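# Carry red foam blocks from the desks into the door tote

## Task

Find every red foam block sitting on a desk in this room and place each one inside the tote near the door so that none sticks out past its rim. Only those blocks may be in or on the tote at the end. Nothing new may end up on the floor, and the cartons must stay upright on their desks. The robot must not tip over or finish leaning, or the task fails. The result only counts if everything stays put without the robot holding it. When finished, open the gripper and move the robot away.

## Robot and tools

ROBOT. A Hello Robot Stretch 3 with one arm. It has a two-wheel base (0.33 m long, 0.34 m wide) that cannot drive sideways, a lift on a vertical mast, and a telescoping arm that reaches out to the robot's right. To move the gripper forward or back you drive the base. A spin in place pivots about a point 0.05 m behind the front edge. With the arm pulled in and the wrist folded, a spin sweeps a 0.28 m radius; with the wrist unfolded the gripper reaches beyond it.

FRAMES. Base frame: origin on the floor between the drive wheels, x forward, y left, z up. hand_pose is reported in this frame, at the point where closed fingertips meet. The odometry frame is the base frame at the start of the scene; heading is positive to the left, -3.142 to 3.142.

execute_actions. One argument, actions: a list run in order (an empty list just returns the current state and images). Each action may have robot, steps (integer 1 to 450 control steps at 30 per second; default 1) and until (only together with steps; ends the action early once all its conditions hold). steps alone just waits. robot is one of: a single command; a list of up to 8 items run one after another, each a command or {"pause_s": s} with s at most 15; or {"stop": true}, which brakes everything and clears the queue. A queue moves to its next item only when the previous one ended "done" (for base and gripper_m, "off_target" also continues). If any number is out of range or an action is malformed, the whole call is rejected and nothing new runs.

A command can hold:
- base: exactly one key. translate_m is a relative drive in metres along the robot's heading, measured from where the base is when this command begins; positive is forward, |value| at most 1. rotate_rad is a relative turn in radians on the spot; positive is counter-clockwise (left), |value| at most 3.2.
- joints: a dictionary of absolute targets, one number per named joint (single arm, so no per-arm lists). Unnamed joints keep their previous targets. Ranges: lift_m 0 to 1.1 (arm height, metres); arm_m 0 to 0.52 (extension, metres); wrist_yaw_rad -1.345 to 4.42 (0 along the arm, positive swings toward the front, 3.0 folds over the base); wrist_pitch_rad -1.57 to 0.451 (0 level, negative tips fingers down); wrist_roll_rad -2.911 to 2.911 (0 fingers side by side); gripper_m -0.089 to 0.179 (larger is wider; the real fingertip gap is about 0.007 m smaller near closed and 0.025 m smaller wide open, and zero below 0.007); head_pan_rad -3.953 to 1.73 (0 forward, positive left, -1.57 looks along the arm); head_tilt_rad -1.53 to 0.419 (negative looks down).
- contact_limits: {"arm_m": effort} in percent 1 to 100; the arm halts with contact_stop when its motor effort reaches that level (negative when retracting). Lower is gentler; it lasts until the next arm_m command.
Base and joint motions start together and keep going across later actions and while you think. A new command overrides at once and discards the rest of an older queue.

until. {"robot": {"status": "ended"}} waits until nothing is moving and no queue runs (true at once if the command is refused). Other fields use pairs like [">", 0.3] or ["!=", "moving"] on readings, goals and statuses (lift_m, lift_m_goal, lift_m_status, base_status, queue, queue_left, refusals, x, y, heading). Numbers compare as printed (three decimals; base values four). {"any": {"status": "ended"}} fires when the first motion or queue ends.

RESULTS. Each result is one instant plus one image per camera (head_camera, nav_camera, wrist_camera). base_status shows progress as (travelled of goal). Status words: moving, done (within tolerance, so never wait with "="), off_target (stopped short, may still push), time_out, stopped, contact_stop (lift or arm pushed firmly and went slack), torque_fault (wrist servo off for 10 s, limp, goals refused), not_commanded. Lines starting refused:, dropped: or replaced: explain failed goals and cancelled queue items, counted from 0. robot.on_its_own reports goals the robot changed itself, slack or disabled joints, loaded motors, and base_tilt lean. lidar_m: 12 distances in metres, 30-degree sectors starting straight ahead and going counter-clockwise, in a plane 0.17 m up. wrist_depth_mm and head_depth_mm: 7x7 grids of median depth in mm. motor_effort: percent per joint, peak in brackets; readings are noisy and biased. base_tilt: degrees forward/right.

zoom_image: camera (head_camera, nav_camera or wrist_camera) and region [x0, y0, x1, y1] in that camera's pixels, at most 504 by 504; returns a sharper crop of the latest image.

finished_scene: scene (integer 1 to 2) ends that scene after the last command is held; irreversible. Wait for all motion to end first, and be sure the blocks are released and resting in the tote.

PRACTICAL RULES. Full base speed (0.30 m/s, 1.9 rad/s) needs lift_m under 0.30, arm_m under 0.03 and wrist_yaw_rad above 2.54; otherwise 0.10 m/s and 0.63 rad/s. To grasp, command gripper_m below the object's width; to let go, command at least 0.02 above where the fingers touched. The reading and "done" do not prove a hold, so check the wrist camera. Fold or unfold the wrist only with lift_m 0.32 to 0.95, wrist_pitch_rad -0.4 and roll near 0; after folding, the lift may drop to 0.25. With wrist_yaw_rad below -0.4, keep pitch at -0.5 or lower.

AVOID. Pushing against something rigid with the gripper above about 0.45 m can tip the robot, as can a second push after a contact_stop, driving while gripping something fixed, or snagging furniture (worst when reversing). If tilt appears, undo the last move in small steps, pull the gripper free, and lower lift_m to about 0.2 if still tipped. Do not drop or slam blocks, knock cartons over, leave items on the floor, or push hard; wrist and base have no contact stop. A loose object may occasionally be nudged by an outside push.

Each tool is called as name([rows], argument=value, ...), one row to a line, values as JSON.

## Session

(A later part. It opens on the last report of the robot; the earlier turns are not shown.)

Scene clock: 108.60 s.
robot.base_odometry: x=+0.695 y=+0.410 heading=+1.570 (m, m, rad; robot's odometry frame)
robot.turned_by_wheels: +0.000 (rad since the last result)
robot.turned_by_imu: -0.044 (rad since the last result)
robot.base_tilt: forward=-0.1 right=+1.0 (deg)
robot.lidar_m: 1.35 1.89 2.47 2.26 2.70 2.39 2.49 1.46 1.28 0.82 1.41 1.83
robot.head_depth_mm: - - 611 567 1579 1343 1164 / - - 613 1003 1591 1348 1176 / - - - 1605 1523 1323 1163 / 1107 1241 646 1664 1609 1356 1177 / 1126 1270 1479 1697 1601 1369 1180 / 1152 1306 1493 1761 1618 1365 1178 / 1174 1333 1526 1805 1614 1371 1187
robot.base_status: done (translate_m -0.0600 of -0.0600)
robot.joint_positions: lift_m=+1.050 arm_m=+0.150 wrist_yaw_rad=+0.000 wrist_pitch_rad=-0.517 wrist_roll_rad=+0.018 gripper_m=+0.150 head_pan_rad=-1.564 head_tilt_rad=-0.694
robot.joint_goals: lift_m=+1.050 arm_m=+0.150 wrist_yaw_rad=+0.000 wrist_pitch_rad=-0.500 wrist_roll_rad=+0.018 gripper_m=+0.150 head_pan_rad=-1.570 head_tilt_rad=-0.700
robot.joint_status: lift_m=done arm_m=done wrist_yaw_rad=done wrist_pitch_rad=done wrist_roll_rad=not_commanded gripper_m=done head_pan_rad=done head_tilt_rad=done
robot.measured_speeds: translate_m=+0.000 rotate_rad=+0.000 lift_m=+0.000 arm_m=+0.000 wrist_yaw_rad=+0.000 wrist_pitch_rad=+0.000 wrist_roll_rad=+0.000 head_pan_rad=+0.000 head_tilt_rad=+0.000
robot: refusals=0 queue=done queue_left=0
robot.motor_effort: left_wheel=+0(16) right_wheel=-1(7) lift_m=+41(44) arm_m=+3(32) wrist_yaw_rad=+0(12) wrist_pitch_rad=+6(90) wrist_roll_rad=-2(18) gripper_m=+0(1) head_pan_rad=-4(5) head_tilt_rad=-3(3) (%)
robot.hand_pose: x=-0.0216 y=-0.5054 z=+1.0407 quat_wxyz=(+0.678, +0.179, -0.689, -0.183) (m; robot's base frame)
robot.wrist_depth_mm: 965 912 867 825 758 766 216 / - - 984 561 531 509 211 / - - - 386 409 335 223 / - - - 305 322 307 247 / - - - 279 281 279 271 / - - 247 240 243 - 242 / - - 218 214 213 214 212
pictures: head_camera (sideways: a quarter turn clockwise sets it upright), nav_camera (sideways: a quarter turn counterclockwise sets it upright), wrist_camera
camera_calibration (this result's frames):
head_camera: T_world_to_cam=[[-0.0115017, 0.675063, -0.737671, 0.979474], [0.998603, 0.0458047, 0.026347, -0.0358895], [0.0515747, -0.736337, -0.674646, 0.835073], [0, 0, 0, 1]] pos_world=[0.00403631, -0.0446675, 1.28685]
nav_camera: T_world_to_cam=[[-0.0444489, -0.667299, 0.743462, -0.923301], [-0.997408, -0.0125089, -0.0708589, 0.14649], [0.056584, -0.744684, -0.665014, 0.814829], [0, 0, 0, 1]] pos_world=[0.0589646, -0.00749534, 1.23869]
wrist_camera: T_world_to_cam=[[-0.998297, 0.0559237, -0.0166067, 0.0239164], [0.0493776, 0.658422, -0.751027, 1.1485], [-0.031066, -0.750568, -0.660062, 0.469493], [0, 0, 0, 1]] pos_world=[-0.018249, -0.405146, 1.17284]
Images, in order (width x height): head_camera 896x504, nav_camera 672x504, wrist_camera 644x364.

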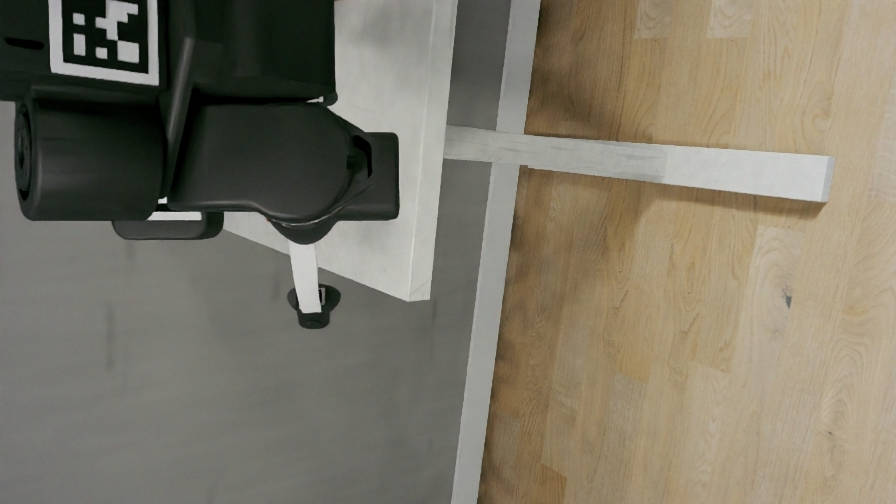

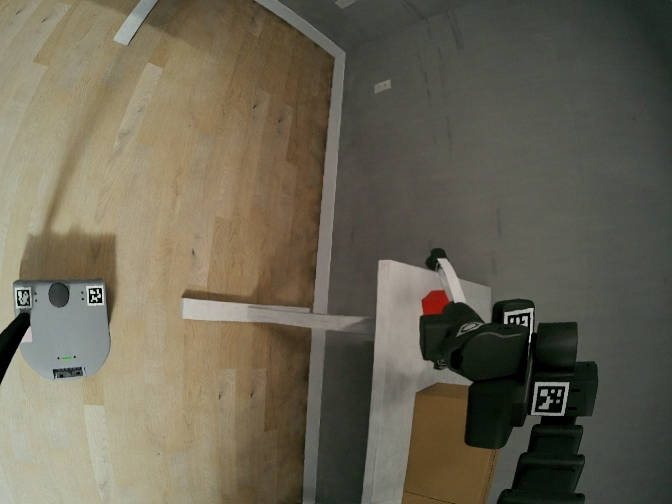

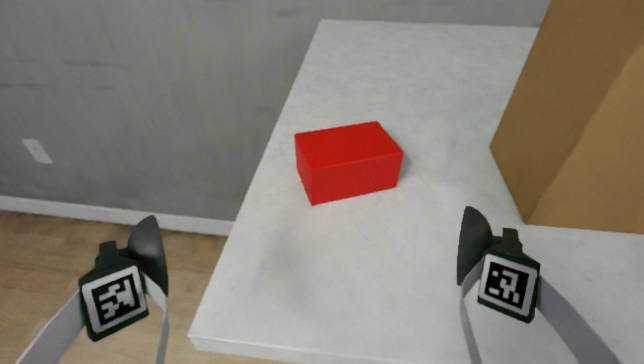

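execute_actions([
  {"robot":{"base":{"translate_m":-0.035},"joints":{"lift_m":0.99}},"steps":200,"until":{"robot":{"status":"ended"}}},
  {"robot":{"joints":{"arm_m":0.31}},"steps":200,"until":{"robot":{"status":"ended"}}},
])

Scene clock: 122.37 s.
robot.base_odometry: x=+0.695 y=+0.375 heading=+1.570 (m, m, rad; robot's odometry frame)
robot.turned_by_wheels: +0.000 (rad since the last result)
robot.turned_by_imu: +0.001 (rad since the last result)
robot.base_tilt: forward=-0.2 right=+0.9 (deg)
robot.lidar_m: 1.38 1.92 2.48 2.25 2.70 2.77 2.47 1.43 1.28 0.81 1.41 1.87
robot.head_depth_mm: 1018 826 611 567 1588 1350 1160 / 1021 - 637 571 1588 1343 1173 / 1061 - 619 997 1505 1325 1168 / 1097 1201 642 1638 1613 1354 1163 / 1131 1263 1403 1691 1614 1365 1177 / 1141 1299 1492 1754 1618 1353 1189 / 1169 1327 1531 1804 1612 1371 1181
robot.base_status: done (translate_m -0.0350 of -0.0350)
robot.joint_positions: lift_m=+0.990 arm_m=+0.310 wrist_yaw_rad=+0.000 wrist_pitch_rad=-0.516 wrist_roll_rad=+0.018 gripper_m=+0.150 head_pan_rad=-1.564 head_tilt_rad=-0.694
robot.joint_goals: lift_m=+0.990 arm_m=+0.310 wrist_yaw_rad=+0.000 wrist_pitch_rad=-0.500 wrist_roll_rad=+0.018 gripper_m=+0.150 head_pan_rad=-1.570 head_tilt_rad=-0.700
robot.joint_status: lift_m=done arm_m=done wrist_yaw_rad=done wrist_pitch_rad=done wrist_roll_rad=not_commanded gripper_m=done head_pan_rad=done head_tilt_rad=done
robot.measured_speeds: translate_m=+0.000 rotate_rad=+0.000 lift_m=+0.000 arm_m=+0.000 wrist_yaw_rad=+0.000 wrist_pitch_rad=+0.000 wrist_roll_rad=+0.000 head_pan_rad=+0.000 head_tilt_rad=+0.000
robot: refusals=0 queue=done queue_left=0
robot.motor_effort: left_wheel=-3(7) right_wheel=+1(5) lift_m=+22(42) arm_m=+4(5) wrist_yaw_rad=-1(0) wrist_pitch_rad=+6(6) wrist_roll_rad=-2(2) gripper_m=+0(1) head_pan_rad=-5(3) head_tilt_rad=-2(2) (%)
robot.hand_pose: x=-0.0216 y=-0.6655 z=+0.9816 quat_wxyz=(+0.678, +0.179, -0.689, -0.183) (m; robot's base frame)
robot.wrist_depth_mm: 776 758 731 599 553 552 550 / 889 849 810 380 383 389 386 / - 970 852 295 295 295 295 / - - 240 239 240 242 202 / - - 149 144 153 210 191 / - - 127 127 140 - 170 / - 151 129 142 153 154 155
pictures: head_camera (sideways: a quarter turn clockwise sets it upright), nav_camera (sideways: a quarter turn counterclockwise sets it upright), wrist_camera
camera_calibration (this result's frames):
head_camera: T_world_to_cam=[[-0.0115017, 0.675063, -0.737671, 0.979474], [0.998603, 0.0458047, 0.026347, -0.0358895], [0.0515747, -0.736337, -0.674646, 0.835073], [0, 0, 0, 1]] pos_world=[0.00403631, -0.0446675, 1.28685]
nav_camera: T_world_to_cam=[[-0.0444489, -0.667299, 0.743462, -0.923301], [-0.997408, -0.0125089, -0.0708589, 0.14649], [0.056584, -0.744684, -0.665014, 0.814829], [0, 0, 0, 1]] pos_world=[0.0589646, -0.00749534, 1.23869]
wrist_camera: T_world_to_cam=[[-0.998297, 0.055919, -0.0166221, 0.0318963], [0.0493775, 0.658216, -0.751208, 1.2095], [-0.0310658, -0.750749, -0.659856, 0.310024], [0, 0, 0, 1]] pos_world=[-0.0182489, -0.565145, 1.11369]
Images, in order (width x height): head_camera 896x504, nav_camera 672x504, wrist_camera 644x364.

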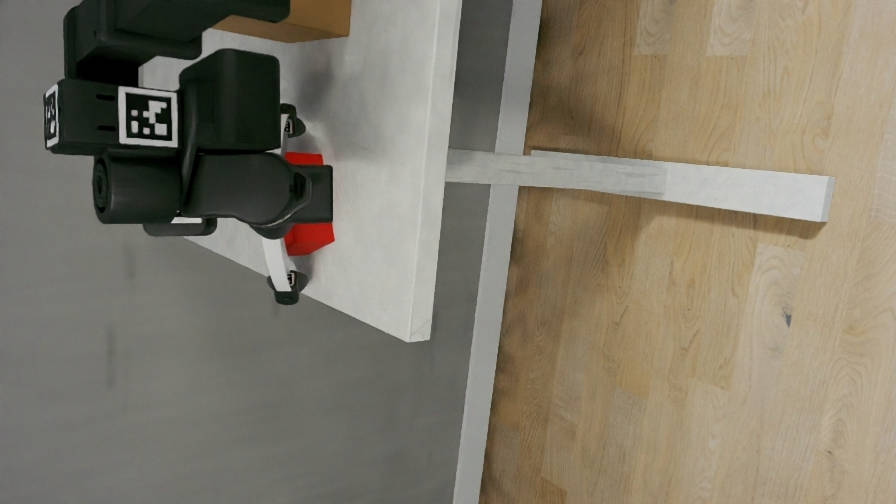

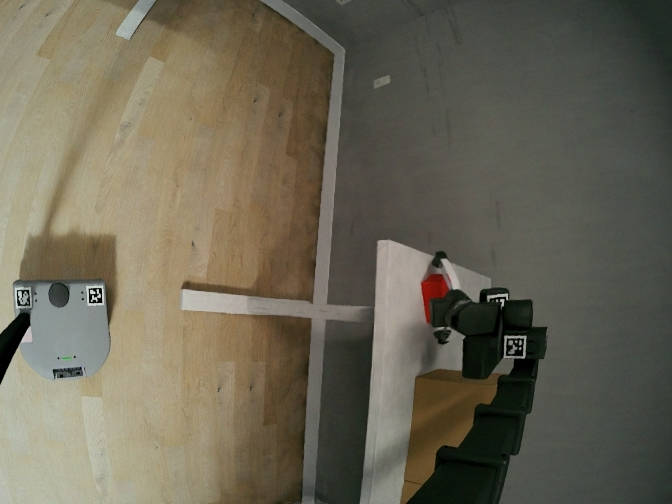

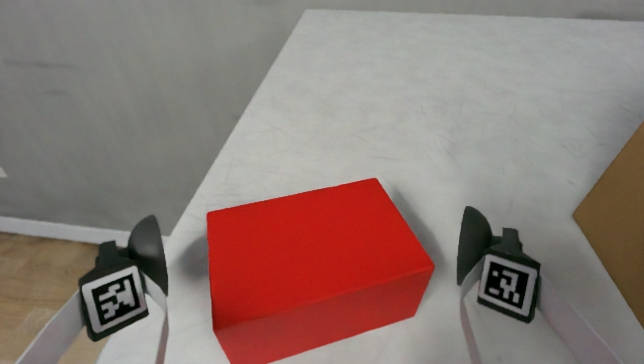

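execute_actions([
  {"robot":{"joints":{"gripper_m":0.04}},"steps":90},
  {"robot":{"joints":{"lift_m":1.05}},"steps":100,"until":{"robot":{"status":"ended"}}},
  {"robot":{"joints":{"arm_m":0.0,"head_tilt_rad":-0.4}},"steps":200,"until":{"robot":{"status":"ended"}}},
])

Scene clock: 134.67 s.
robot.base_odometry: x=+0.695 y=+0.375 heading=+1.570 (m, m, rad; robot's odometry frame)
robot.turned_by_wheels: +0.000 (rad since the last result)
robot.turned_by_imu: +0.002 (rad since the last result)
robot.base_tilt: forward=-0.1 right=+0.9 (deg)
robot.lidar_m: 1.38 1.91 2.47 2.26 2.70 2.78 2.46 1.43 1.28 0.81 1.41 1.86
robot.head_depth_mm: 1028 1101 1150 662 - - - / 1048 1116 1184 996 - - - / 1065 1148 1221 968 - - - / 1091 1162 1262 944 602 361 1371 / 1106 1197 1284 1402 1084 1644 1373 / 1127 1220 1318 1433 1579 1689 1386 / 1161 1241 1351 1490 1627 1706 1393
robot.base_status: done (translate_m -0.0350 of -0.0350)
robot.joint_positions: lift_m=+1.050 arm_m=+0.002 wrist_yaw_rad=+0.000 wrist_pitch_rad=-0.517 wrist_roll_rad=+0.018 gripper_m=+0.063 head_pan_rad=-1.564 head_tilt_rad=-0.409
robot.joint_goals: lift_m=+1.050 arm_m=+0.000 wrist_yaw_rad=+0.000 wrist_pitch_rad=-0.500 wrist_roll_rad=+0.018 gripper_m=+0.062 head_pan_rad=-1.570 head_tilt_rad=-0.400
robot.joint_status: lift_m=done arm_m=done wrist_yaw_rad=done wrist_pitch_rad=done wrist_roll_rad=not_commanded gripper_m=done head_pan_rad=done head_tilt_rad=done
robot.measured_speeds: translate_m=+0.000 rotate_rad=+0.000 lift_m=+0.000 arm_m=+0.000 wrist_yaw_rad=+0.000 wrist_pitch_rad=+0.000 wrist_roll_rad=+0.000 head_pan_rad=+0.000 head_tilt_rad=+0.000
robot: refusals=0 queue=done queue_left=0
robot.on_its_own: gripper_m is held at +0.062, not at your +0.040, by its stall guard, which is not easing now
robot.motor_effort: left_wheel=-2(3) right_wheel=+2(2) lift_m=+42(44) arm_m=-6(5) wrist_yaw_rad=+0(0) wrist_pitch_rad=+6(7) wrist_roll_rad=-2(2) gripper_m=-19(98) head_pan_rad=-5(5) head_tilt_rad=+3(17) (%)
robot.hand_pose: x=-0.0216 y=-0.3574 z=+1.0408 quat_wxyz=(+0.678, +0.179, -0.689, -0.183) (m; robot's base frame)
robot.wrist_depth_mm: - - - 771 701 312 303 / - - - 520 502 341 331 / - - 451 410 391 374 371 / - - 337 328 334 333 334 / - - 143 143 148 - 299 / - - 124 127 134 - - / - - 129 144 - - -
pictures: head_camera (sideways: a quarter turn clockwise sets it upright), nav_camera (sideways: a quarter turn counterclockwise sets it upright), wrist_camera
camera_calibration (this result's frames):
head_camera: T_world_to_cam=[[-0.00991726, 0.439697, -0.898091, 1.18862], [0.998564, 0.0516427, 0.014257, -0.020157], [0.0526487, -0.89666, -0.439578, 0.529241], [0, 0, 0, 1]] pos_world=[0.00405207, -0.0470423, 1.30042]
nav_camera: T_world_to_cam=[[-0.0460421, -0.430631, 0.901353, -1.12916], [-0.997275, -0.0322469, -0.0663482, 0.140643], [0.0576374, -0.901952, -0.427973, 0.506425], [0, 0, 0, 1]] pos_world=[0.0590818, -0.0249423, 1.24384]
wrist_camera: T_world_to_cam=[[-0.998287, 0.0560983, -0.0166182, 0.0156775], [0.049495, 0.65826, -0.751161, 1.05117], [-0.0311997, -0.750697, -0.659909, 0.580395], [0, 0, 0, 1]] pos_world=[-0.0182687, -0.25712, 1.17286]
Images, in order (width x height): head_camera 896x504, nav_camera 672x504, wrist_camera 644x364.

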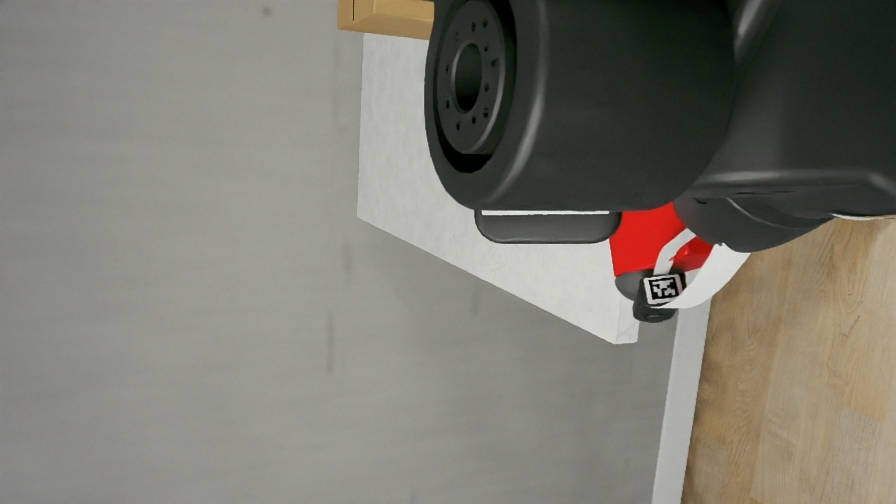

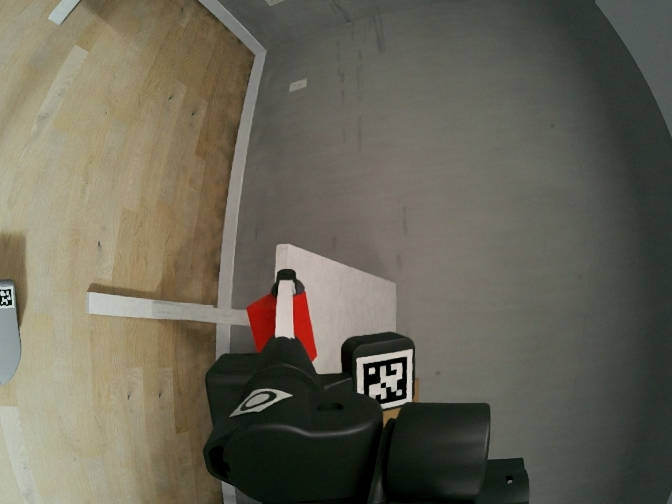

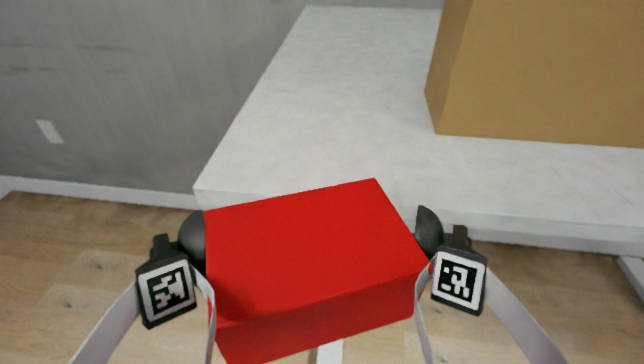

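execute_actions([
  {"robot":{"base":{"translate_m":0.5},"joints":{"head_pan_rad":-2.15,"head_tilt_rad":-0.3}},"steps":300,"until":{"robot":{"status":"ended"}}},
])

Scene clock: 147.97 s.
robot.base_odometry: x=+0.695 y=+0.875 heading=+1.570 (m, m, rad; robot's odometry frame)
robot.turned_by_wheels: +0.000 (rad since the last result)
robot.turned_by_imu: +0.004 (rad since the last result)
robot.base_tilt: forward=-0.2 right=+0.9 (deg)
robot.lidar_m: 0.90 1.52 2.39 2.37 2.34 2.99 3.20 1.66 0.99 1.36 1.51 1.38
robot.head_depth_mm: 1401 1480 1548 - - - 1416 / 1342 1405 1505 - - - - / 1300 1365 1451 - - - - / 1243 1322 1397 - - - - / 1206 1262 1344 - - - - / 1161 1212 1293 - - - - / 1126 1176 1229 - - - -
robot.base_status: done (translate_m +0.5000 of +0.5000)
robot.joint_positions: lift_m=+1.050 arm_m=+0.002 wrist_yaw_rad=+0.000 wrist_pitch_rad=-0.517 wrist_roll_rad=+0.018 gripper_m=+0.063 head_pan_rad=-2.143 head_tilt_rad=-0.310
robot.joint_goals: lift_m=+1.050 arm_m=+0.000 wrist_yaw_rad=+0.000 wrist_pitch_rad=-0.500 wrist_roll_rad=+0.018 gripper_m=+0.062 head_pan_rad=-2.150 head_tilt_rad=-0.300
robot.joint_status: lift_m=done arm_m=done wrist_yaw_rad=done wrist_pitch_rad=done wrist_roll_rad=not_commanded gripper_m=done head_pan_rad=done head_tilt_rad=done
robot.measured_speeds: translate_m=+0.000 rotate_rad=+0.000 lift_m=+0.000 arm_m=+0.000 wrist_yaw_rad=+0.000 wrist_pitch_rad=+0.000 wrist_roll_rad=+0.000 head_pan_rad=+0.000 head_tilt_rad=+0.000
robot: refusals=0 queue=done queue_left=0
robot.on_its_own: gripper_m is held at +0.062, not at your +0.040, by its stall guard, which is not easing now
robot.motor_effort: left_wheel=-3(5) right_wheel=+1(6) lift_m=+42(41) arm_m=-5(6) wrist_yaw_rad=-1(0) wrist_pitch_rad=+7(6) wrist_roll_rad=-2(2) gripper_m=-19(20) head_pan_rad=-5(48) head_tilt_rad=+3(10) (%)
robot.hand_pose: x=-0.0216 y=-0.3574 z=+1.0408 quat_wxyz=(+0.678, +0.179, -0.689, -0.183) (m; robot's base frame)
robot.wrist_depth_mm: - - - - - 920 773 / - - - - - - 535 / - - - - - - 460 / - - - - - - - / - - 143 143 148 - - / - - 124 127 134 - - / - - 128 144 - - -
pictures: head_camera (sideways: a quarter turn clockwise sets it upright), nav_camera (sideways: a quarter turn counterclockwise sets it upright), wrist_camera
camera_calibration (this result's frames):
head_camera: T_world_to_cam=[[0.183297, 0.297547, -0.936946, 1.23814], [0.864825, -0.501979, 0.00977427, -0.0135067], [-0.467419, -0.812086, -0.349337, 0.414981], [0, 0, 0, 1]] pos_world=[-0.0212977, -0.0381855, 1.30517]
nav_camera: T_world_to_cam=[[-0.225035, -0.259117, 0.939264, -1.17754], [-0.855958, 0.51313, -0.0635179, 0.136104], [-0.465506, -0.818264, -0.337266, 0.391575], [0, 0, 0, 1]] pos_world=[0.0337923, -0.0545474, 1.24673]
wrist_camera: T_world_to_cam=[[-0.998287, 0.0560983, -0.0166181, 0.0156774], [0.049495, 0.65826, -0.751161, 1.05117], [-0.0311999, -0.750697, -0.659909, 0.580395], [0, 0, 0, 1]] pos_world=[-0.0182687, -0.25712, 1.17286]
Images, in order (width x height): head_camera 896x504, nav_camera 672x504, wrist_camera 644x364.

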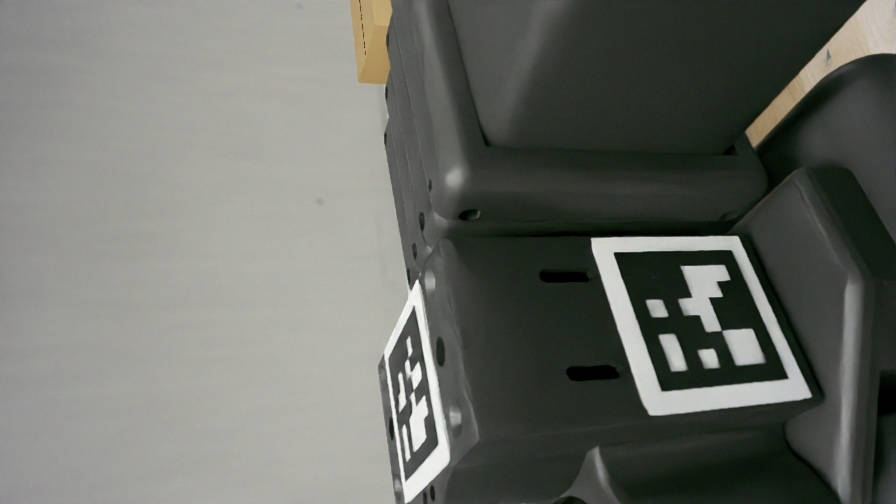

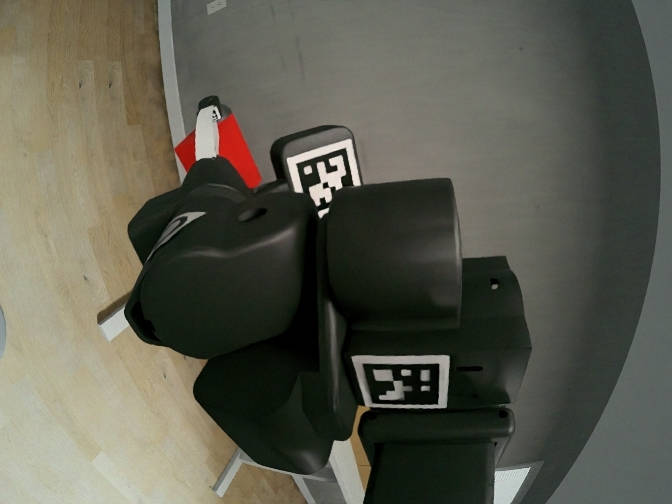

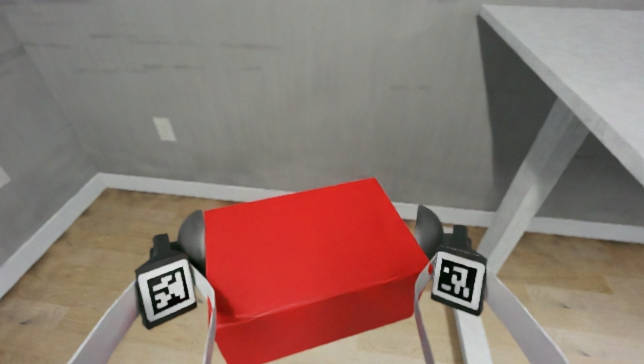

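execute_actions([
  {"robot":[{"joints":{"lift_m":0.5,"head_pan_rad":-1.5,"head_tilt_rad":-0.15}},{"base":{"rotate_rad":-1.57}},{"base":{"translate_m":0.6}}],"steps":450,"until":{"robot":{"status":"ended"}}},
])

Scene clock: 171.70 s.
robot.base_odometry: x=+1.246 y=+0.875 heading=+0.000 (m, m, rad; robot's odometry frame)
robot.turned_by_wheels: -1.570 (rad since the last result)
robot.turned_by_imu: -1.571 (rad since the last result)
robot.base_tilt: forward=-0.8 right=+1.2 (deg)
robot.lidar_m: 0.82 0.92 1.27 1.26 1.42 1.92 2.88 3.21 3.07 1.80 0.63 0.83
robot.head_depth_mm: 2822 3052 3140 3235 3280 2349 1740 / 2808 3156 3248 1793 989 658 506 / 2797 3217 3362 1106 816 657 490 / 2468 2692 2761 2493 680 657 491 / 1954 1993 2075 1883 876 658 491 / 1581 1590 1626 1586 1001 659 492 / 1318 1328 1343 1373 1009 661 510
robot.base_status: moving (translate_m +0.5504 of +0.6000)
robot.joint_positions: lift_m=+0.500 arm_m=+0.002 wrist_yaw_rad=+0.000 wrist_pitch_rad=-0.517 wrist_roll_rad=+0.018 gripper_m=+0.063 head_pan_rad=-1.507 head_tilt_rad=-0.162
robot.joint_goals: lift_m=+0.500 arm_m=+0.000 wrist_yaw_rad=+0.000 wrist_pitch_rad=-0.500 wrist_roll_rad=+0.018 gripper_m=+0.062 head_pan_rad=-1.500 head_tilt_rad=-0.150
robot.joint_status: lift_m=done arm_m=done wrist_yaw_rad=done wrist_pitch_rad=done wrist_roll_rad=not_commanded gripper_m=done head_pan_rad=done head_tilt_rad=done
robot.measured_speeds: translate_m=+0.100 rotate_rad=+0.000 lift_m=+0.000 arm_m=+0.000 wrist_yaw_rad=+0.000 wrist_pitch_rad=+0.000 wrist_roll_rad=+0.000 head_pan_rad=+0.000 head_tilt_rad=+0.000
robot: refusals=0 queue=running queue_left=0
robot.on_its_own: gripper_m is held at +0.062, not at your +0.040, by its stall guard, which is not easing now
robot.motor_effort: left_wheel=+5(10) right_wheel=-1(8) lift_m=+22(42) arm_m=-6(6) wrist_yaw_rad=+0(0) wrist_pitch_rad=+7(7) wrist_roll_rad=-2(2) gripper_m=-19(19) head_pan_rad=+5(52) head_tilt_rad=+4(13) (%)
robot.hand_pose: x=-0.0216 y=-0.3574 z=+0.4916 quat_wxyz=(+0.678, +0.179, -0.689, -0.183) (m; robot's base frame)
robot.wrist_depth_mm: 795 - - - - - - / 350 - - - - - - / 380 - - - - - - / 458 891 973 973 964 998 993 / 780 517 143 143 148 800 827 / 652 642 123 127 134 725 701 / 602 603 129 143 605 620 609
pictures: head_camera (sideways: a quarter turn clockwise sets it upright), nav_camera (sideways: a quarter turn counterclockwise sets it upright), wrist_camera
camera_calibration (this result's frames):
head_camera: T_world_to_cam=[[-0.0201674, 0.206039, -0.978336, 1.29346], [0.993841, 0.110775, 0.0028424, -0.00527035], [0.108961, -0.972253, -0.207004, 0.226217], [0, 0, 0, 1]] pos_world=[0.00667467, -0.0459779, 1.31228]
nav_camera: T_world_to_cam=[[-0.0362514, -0.199678, 0.979191, -1.23085], [-0.992813, -0.10463, -0.0580921, 0.129887], [0.114053, -0.974259, -0.19445, 0.202161], [0, 0, 0, 1]] pos_world=[0.0612764, -0.0352273, 1.2521]
wrist_camera: T_world_to_cam=[[-0.998287, 0.0561011, -0.0166233, 0.00655433], [0.0495008, 0.658261, -0.75116, 0.638632], [-0.0311984, -0.750696, -0.659911, 0.21798], [0, 0, 0, 1]] pos_world=[-0.018269, -0.257117, 0.623671]
Images, in order (width x height): head_camera 896x504, nav_camera 672x504, wrist_camera 644x364.

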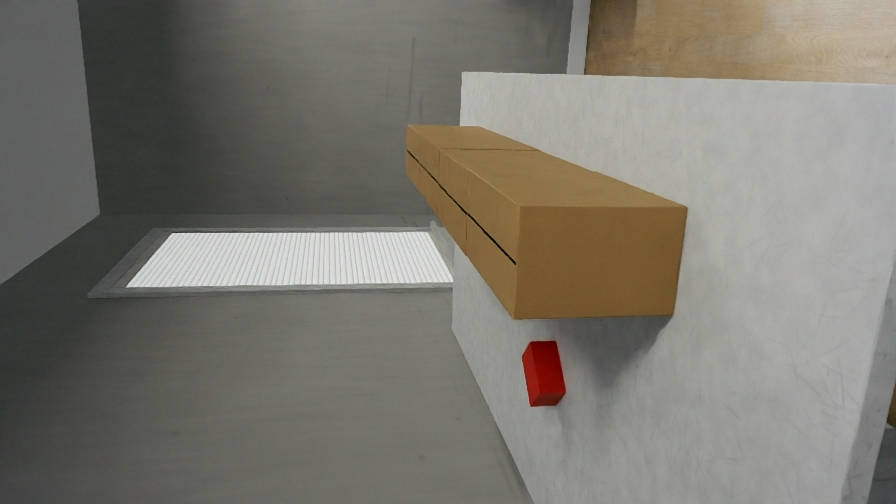

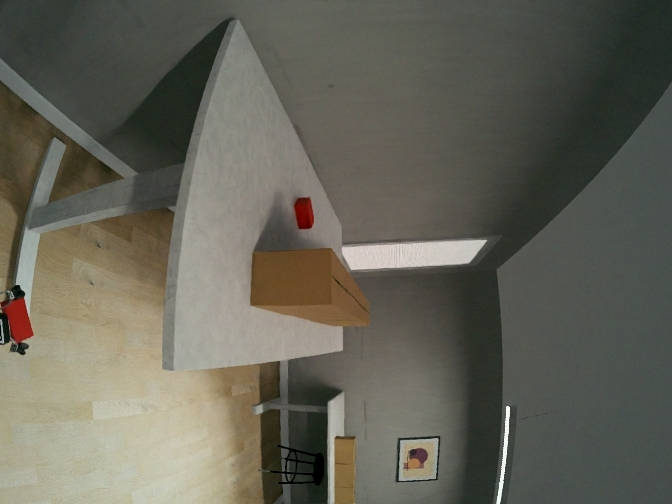

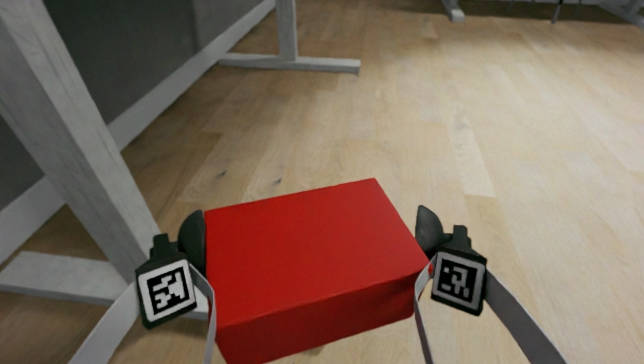

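execute_actions([
  {"robot":[{"base":{"translate_m":-0.6}},{"base":{"rotate_rad":-2.86}},{"base":{"translate_m":1.0}},{"base":{"translate_m":0.7}},{"base":{"rotate_rad":-0.28}},{"joints":{"head_pan_rad":-1.2,"head_tilt_rad":-0.8,"wrist_pitch_rad":-0.9}}],"steps":450,"until":{"robot":{"status":"ended"}}},
  {"steps":450,"until":{"robot":{"status":"ended"}}},
])

Scene clock: 214.50 s.
robot.base_odometry: x=-0.871 y=+0.422 heading=-2.860 (m, m, rad; robot's odometry frame)
robot.turned_by_wheels: -2.860 (rad since the last result)
robot.turned_by_imu: -2.861 (rad since the last result)
robot.base_tilt: forward=+0.3 right=+1.3 (deg)
robot.lidar_m: 0.73 1.27 2.16 2.51 2.51 2.35 2.87 2.19 1.71 1.39 0.99 0.97
robot.head_depth_mm: 1937 1982 2002 2087 2148 2182 1741 / 2027 2084 2161 2210 2288 2276 1748 / 1840 1884 1970 2020 2106 2134 1739 / 1558 1600 1650 1706 1761 1820 1747 / 1312 1371 1396 1444 1485 1515 1559 / 1179 1209 1237 1260 1299 1325 1367 / 1057 1082 1100 1129 1148 1175 1201
robot.base_status: moving (translate_m +0.6304 of +0.7000)
robot.joint_positions: lift_m=+0.500 arm_m=+0.002 wrist_yaw_rad=+0.000 wrist_pitch_rad=-0.517 wrist_roll_rad=+0.018 gripper_m=+0.063 head_pan_rad=-1.507 head_tilt_rad=-0.162
robot.joint_goals: lift_m=+0.500 arm_m=+0.000 wrist_yaw_rad=+0.000 wrist_pitch_rad=-0.500 wrist_roll_rad=+0.018 gripper_m=+0.062 head_pan_rad=-1.500 head_tilt_rad=-0.150
robot.joint_status: lift_m=done arm_m=done wrist_yaw_rad=done wrist_pitch_rad=done wrist_roll_rad=not_commanded gripper_m=done head_pan_rad=done head_tilt_rad=done
robot.measured_speeds: translate_m=+0.100 rotate_rad=+0.000 lift_m=+0.000 arm_m=+0.000 wrist_yaw_rad=+0.000 wrist_pitch_rad=+0.000 wrist_roll_rad=+0.000 head_pan_rad=+0.000 head_tilt_rad=+0.000
robot: refusals=0 queue=running queue_left=2
robot.on_its_own: gripper_m is held at +0.062, not at your +0.040, by its stall guard, which is not easing now
robot.motor_effort: left_wheel=+4(9) right_wheel=+1(6) lift_m=+22(22) arm_m=-6(6) wrist_yaw_rad=+0(0) wrist_pitch_rad=+6(6) wrist_roll_rad=-2(2) gripper_m=-19(19) head_pan_rad=+6(5) head_tilt_rad=+3(4) (%)
robot.hand_pose: x=-0.0216 y=-0.3574 z=+0.4916 quat_wxyz=(+0.678, +0.179, -0.690, -0.183) (m; robot's base frame)
robot.wrist_depth_mm: 703 869 - - - - - / 737 923 - - - - - / 764 974 - - - - - / 813 927 987 993 980 958 974 / 765 803 142 143 148 794 824 / 675 723 123 127 134 708 698 / 610 608 129 143 592 608 608
pictures: head_camera (sideways: a quarter turn clockwise sets it upright), nav_camera (sideways: a quarter turn counterclockwise sets it upright), wrist_camera
camera_calibration (this result's frames):
head_camera: T_world_to_cam=[[-0.0201776, 0.205979, -0.978348, 1.29347], [0.993834, 0.110843, 0.00283957, -0.00526663], [0.109028, -0.972258, -0.206945, 0.22614], [0, 0, 0, 1]] pos_world=[0.00667774, -0.0459773, 1.31228]
nav_camera: T_world_to_cam=[[-0.0362416, -0.199622, 0.979203, -1.23087], [-0.992806, -0.104701, -0.0580896, 0.129884], [0.114119, -0.974263, -0.194391, 0.202084], [0, 0, 0, 1]] pos_world=[0.061279, -0.0352265, 1.2521]
wrist_camera: T_world_to_cam=[[-0.998286, 0.056107, -0.0166333, 0.00656138], [0.0495122, 0.658261, -0.75116, 0.638632], [-0.0311962, -0.750696, -0.659911, 0.21798], [0, 0, 0, 1]] pos_world=[-0.0182698, -0.257119, 0.623671]
Images, in order (width x height): head_camera 896x504, nav_camera 672x504, wrist_camera 644x364.

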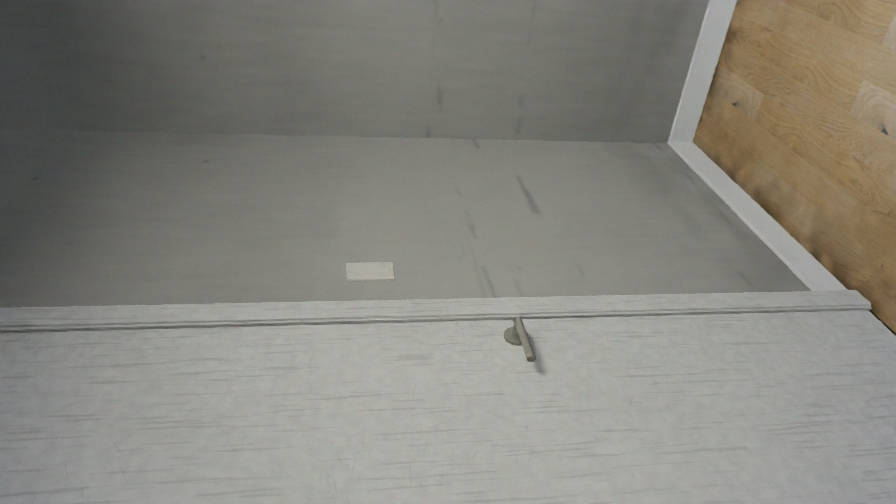

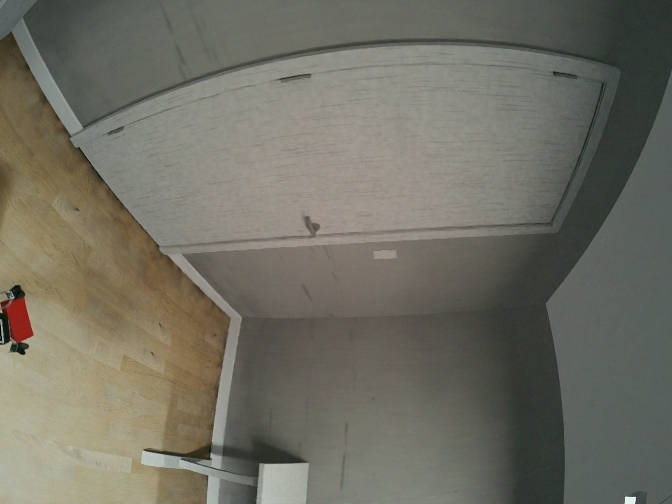

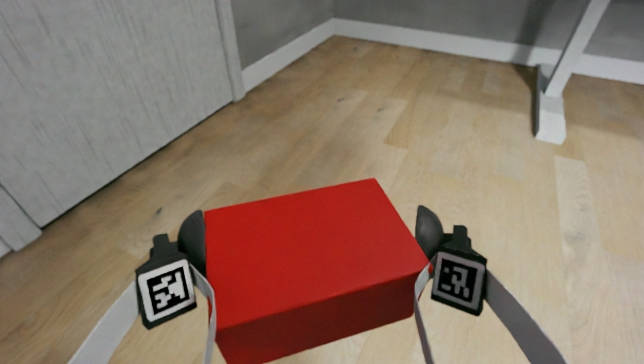

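execute_actions([
  {"robot":{"stop":true},"steps":20},
  {"robot":{"joints":{"head_pan_rad":0.0,"head_tilt_rad":-1.0}},"steps":100,"until":{"robot":{"status":"ended"}}},
])

Scene clock: 219.63 s.
robot.base_odometry: x=-0.938 y=+0.403 heading=-3.140 (m, m, rad; robot's odometry frame)
robot.turned_by_wheels: -0.280 (rad since the last result)
robot.turned_by_imu: -0.280 (rad since the last result)
robot.base_tilt: forward=-0.1 right=+0.9 (deg)
robot.lidar_m: 0.66 0.98 1.20 2.14 2.93 2.56 2.41 2.25 1.75 1.96 1.06 0.91
robot.head_depth_mm: 813 952 1147 1412 1316 1190 1091 / 832 978 1185 1439 1324 1176 1084 / 846 1014 1226 1446 1333 1198 1101 / 870 1033 1244 1454 1343 1210 1108 / 744 818 953 1329 1344 1205 1106 / 619 1026 1010 1400 1357 1220 1110 / 889 1071 1038 1432 1356 1225 1108
robot.base_status: done (rotate_rad -0.2799 of -0.2800)
robot.joint_positions: lift_m=+0.500 arm_m=+0.002 wrist_yaw_rad=+0.000 wrist_pitch_rad=-0.908 wrist_roll_rad=+0.018 gripper_m=+0.063 head_pan_rad=-0.007 head_tilt_rad=-0.988
robot.joint_goals: lift_m=+0.500 arm_m=+0.000 wrist_yaw_rad=+0.000 wrist_pitch_rad=-0.900 wrist_roll_rad=+0.018 gripper_m=+0.062 head_pan_rad=+0.000 head_tilt_rad=-1.000
robot.joint_status: lift_m=done arm_m=done wrist_yaw_rad=done wrist_pitch_rad=stopped wrist_roll_rad=not_commanded gripper_m=done head_pan_rad=done head_tilt_rad=done
robot.measured_speeds: translate_m=+0.000 rotate_rad=+0.000 lift_m=+0.000 arm_m=+0.000 wrist_yaw_rad=+0.000 wrist_pitch_rad=+0.000 wrist_roll_rad=+0.000 head_pan_rad=+0.000 head_tilt_rad=+0.000
robot: refusals=0 queue=done queue_left=0
robot.on_its_own: gripper_m is held at +0.062, not at your +0.040, by its stall guard, which is not easing now
robot.motor_effort: left_wheel=+3(9) right_wheel=-2(6) lift_m=+22(22) arm_m=-6(6) wrist_yaw_rad=+0(0) wrist_pitch_rad=+3(7) wrist_roll_rad=-2(2) gripper_m=-19(19) head_pan_rad=+5(58) head_tilt_rad=-4(24) (%)
robot.hand_pose: x=-0.0216 y=-0.2852 z=+0.4223 quat_wxyz=(+0.630, +0.307, -0.641, -0.313) (m; robot's base frame)
robot.wrist_depth_mm: 840 848 846 864 893 889 904 / 767 784 767 778 807 812 814 / 704 697 725 733 718 724 744 / 645 636 670 661 659 663 680 / 603 602 142 143 149 624 622 / 560 567 123 127 134 572 584 / 526 499 129 144 528 536 536
pictures: head_camera (sideways: a quarter turn clockwise sets it upright), nav_camera (sideways: a quarter turn counterclockwise sets it upright), wrist_camera
camera_calibration (this result's frames):
head_camera: T_world_to_cam=[[-0.859554, -0.000739132, -0.511044, 0.689365], [-0.0225725, 0.999078, 0.036521, -0.0428936], [0.510546, 0.0429273, -0.858778, 1.0717], [0, 0, 0, 1]] pos_world=[0.0444273, -0.00264156, 1.27421]
nav_camera: T_world_to_cam=[[0.853032, -0.0551123, 0.518941, -0.636231], [-0.0221481, -0.997335, -0.0695116, 0.13876], [0.521389, 0.0478021, -0.851979, 1.05511], [0, 0, 0, 1]] pos_world=[-0.00432422, 0.0528899, 1.23874]
wrist_camera: T_world_to_cam=[[-0.998267, 0.0585351, 0.00600204, -0.0075498], [0.0498175, 0.89504, -0.443195, 0.476496], [-0.0313145, -0.442128, -0.896405, 0.414342], [0, 0, 0, 1]] pos_world=[-0.0182997, -0.242849, 0.582645]
Images, in order (width x height): head_camera 896x504, nav_camera 672x504, wrist_camera 644x364.

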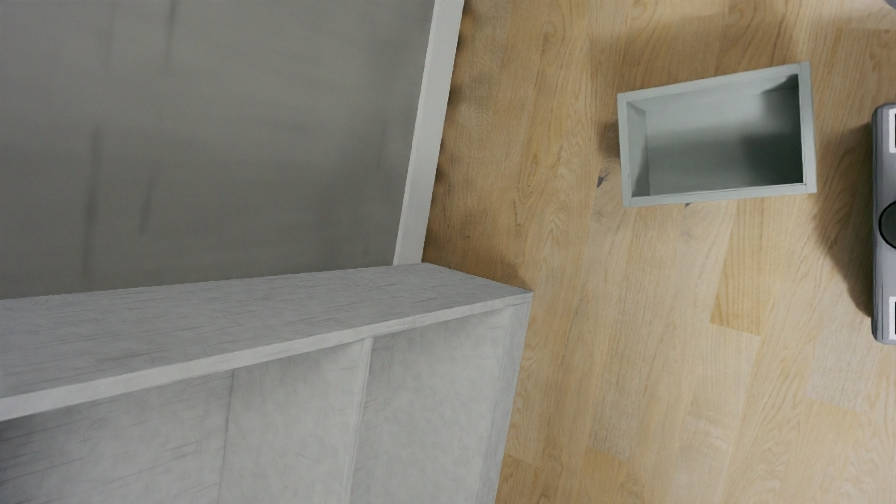

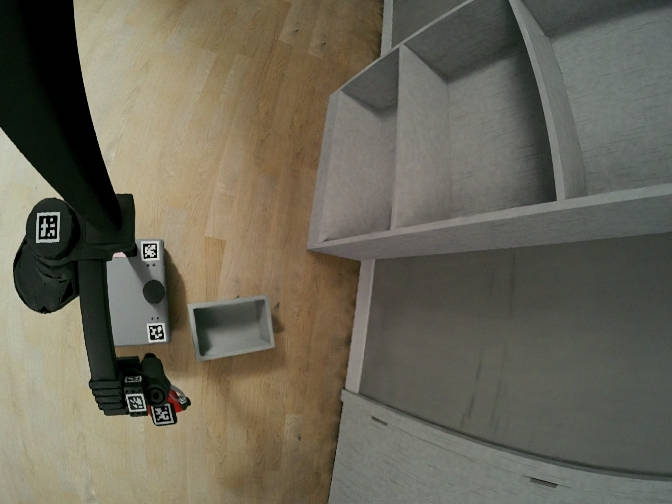

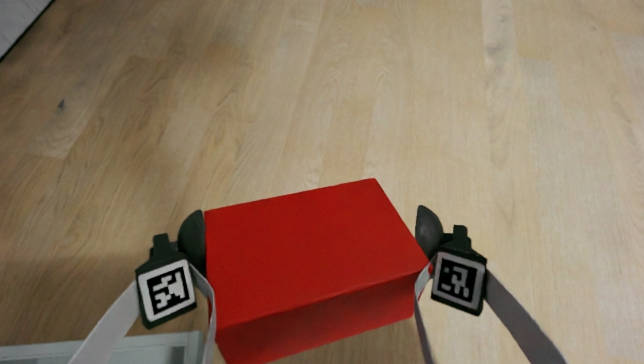

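execute_actions([
  {"robot":[{"base":{"translate_m":-0.2}},{"base":{"rotate_rad":1.29}},{"joints":{"arm_m":0.15,"head_pan_rad":-1.57,"head_tilt_rad":-1.0}}],"steps":400,"until":{"robot":{"status":"ended"}}},
])

Scene clock: 238.97 s.
robot.base_odometry: x=-0.738 y=+0.403 heading=-1.850 (m, m, rad; robot's odometry frame)
robot.turned_by_wheels: +1.290 (rad since the last result)
robot.turned_by_imu: +1.296 (rad since the last result)
robot.base_tilt: forward=-0.1 right=+0.9 (deg)
robot.lidar_m: 2.17 2.35 2.39 2.21 2.71 2.10 1.69 1.69 1.15 1.10 0.86 1.35
robot.head_depth_mm: 1034 1231 1510 1473 1328 1193 1088 / 1049 1245 1505 1482 - 1188 - / 1046 1242 1518 1486 - 1191 - / 1038 1230 1512 1495 1297 1193 1104 / 1035 1219 1500 1501 1358 1209 1101 / 1030 1215 1404 1438 1352 1210 1112 / 987 1028 1159 1448 1352 1221 1110
robot.base_status: done (rotate_rad +1.2899 of +1.2900)
robot.joint_positions: lift_m=+0.500 arm_m=+0.150 wrist_yaw_rad=+0.000 wrist_pitch_rad=-0.909 wrist_roll_rad=+0.018 gripper_m=+0.063 head_pan_rad=-1.563 head_tilt_rad=-0.988
robot.joint_goals: lift_m=+0.500 arm_m=+0.150 wrist_yaw_rad=+0.000 wrist_pitch_rad=-0.900 wrist_roll_rad=+0.018 gripper_m=+0.062 head_pan_rad=-1.570 head_tilt_rad=-1.000
robot.joint_status: lift_m=done arm_m=done wrist_yaw_rad=done wrist_pitch_rad=stopped wrist_roll_rad=not_commanded gripper_m=done head_pan_rad=done head_tilt_rad=done
robot.measured_speeds: translate_m=+0.000 rotate_rad=+0.000 lift_m=+0.000 arm_m=+0.000 wrist_yaw_rad=+0.000 wrist_pitch_rad=+0.000 wrist_roll_rad=+0.000 head_pan_rad=+0.000 head_tilt_rad=+0.000
robot: refusals=0 queue=done queue_left=0
robot.on_its_own: gripper_m is held at +0.062, not at your +0.040, by its stall guard, which is not easing now
robot.motor_effort: left_wheel=-3(10) right_wheel=+3(9) lift_m=+23(22) arm_m=+4(3) wrist_yaw_rad=+0(0) wrist_pitch_rad=+4(4) wrist_roll_rad=-2(2) gripper_m=-19(20) head_pan_rad=-5(58) head_tilt_rad=-4(5) (%)
robot.hand_pose: x=-0.0216 y=-0.4330 z=+0.4221 quat_wxyz=(+0.630, +0.308, -0.641, -0.314) (m; robot's base frame)
robot.wrist_depth_mm: 501 745 799 838 821 905 871 / 606 763 792 802 785 808 815 / 638 698 699 714 736 733 725 / 645 655 642 535 662 661 663 / 596 599 142 143 149 620 621 / 556 566 123 127 134 577 571 / 506 524 129 144 521 531 535
pictures: head_camera (sideways: a quarter turn clockwise sets it upright), nav_camera (sideways: a quarter turn counterclockwise sets it upright), wrist_camera
camera_calibration (this result's frames):
head_camera: T_world_to_cam=[[-0.0137569, 0.859667, -0.51067, 0.683718], [0.998622, 0.037683, 0.036534, -0.0491398], [0.0506506, -0.509463, -0.859, 1.07479], [0, 0, 0, 1]] pos_world=[0.00403905, -0.0383508, 1.2742]
nav_camera: T_world_to_cam=[[-0.0421868, -0.853994, 0.518569, -0.630286], [-0.997557, 0.00707324, -0.0695051, 0.144702], [0.055689, -0.520234, -0.852206, 1.05825], [0, 0, 0, 1]] pos_world=[0.0588258, 0.0112515, 1.23875]
wrist_camera: T_world_to_cam=[[-0.998268, 0.0585216, 0.00607174, 0.00106738], [0.0498087, 0.895523, -0.442218, 0.608515], [-0.0313167, -0.44115, -0.896887, 0.349486], [0, 0, 0, 1]] pos_world=[-0.0182991, -0.390827, 0.58254]
Images, in order (width x height): head_camera 896x504, nav_camera 672x504, wrist_camera 644x364.

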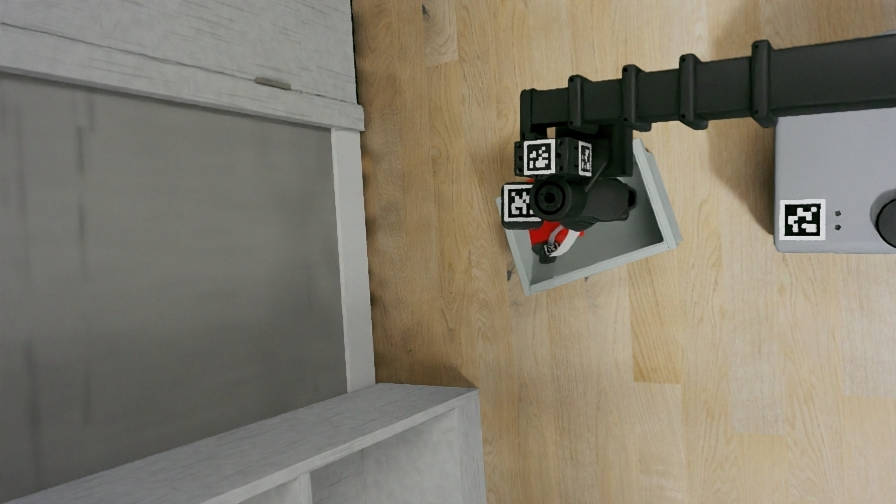

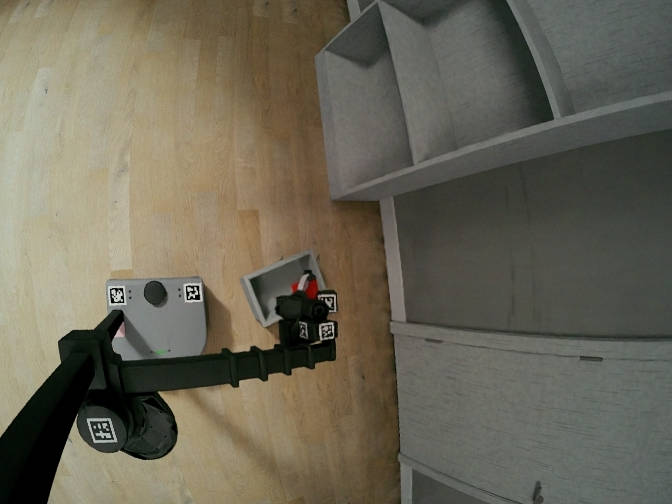

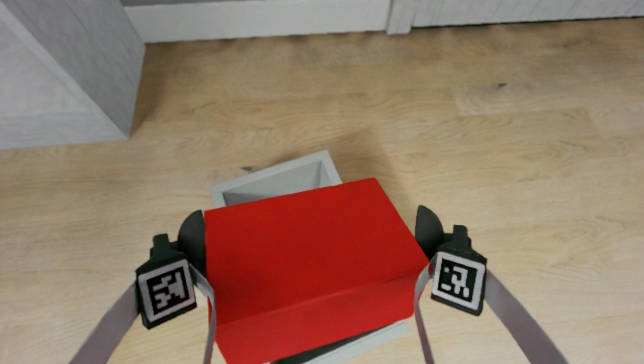

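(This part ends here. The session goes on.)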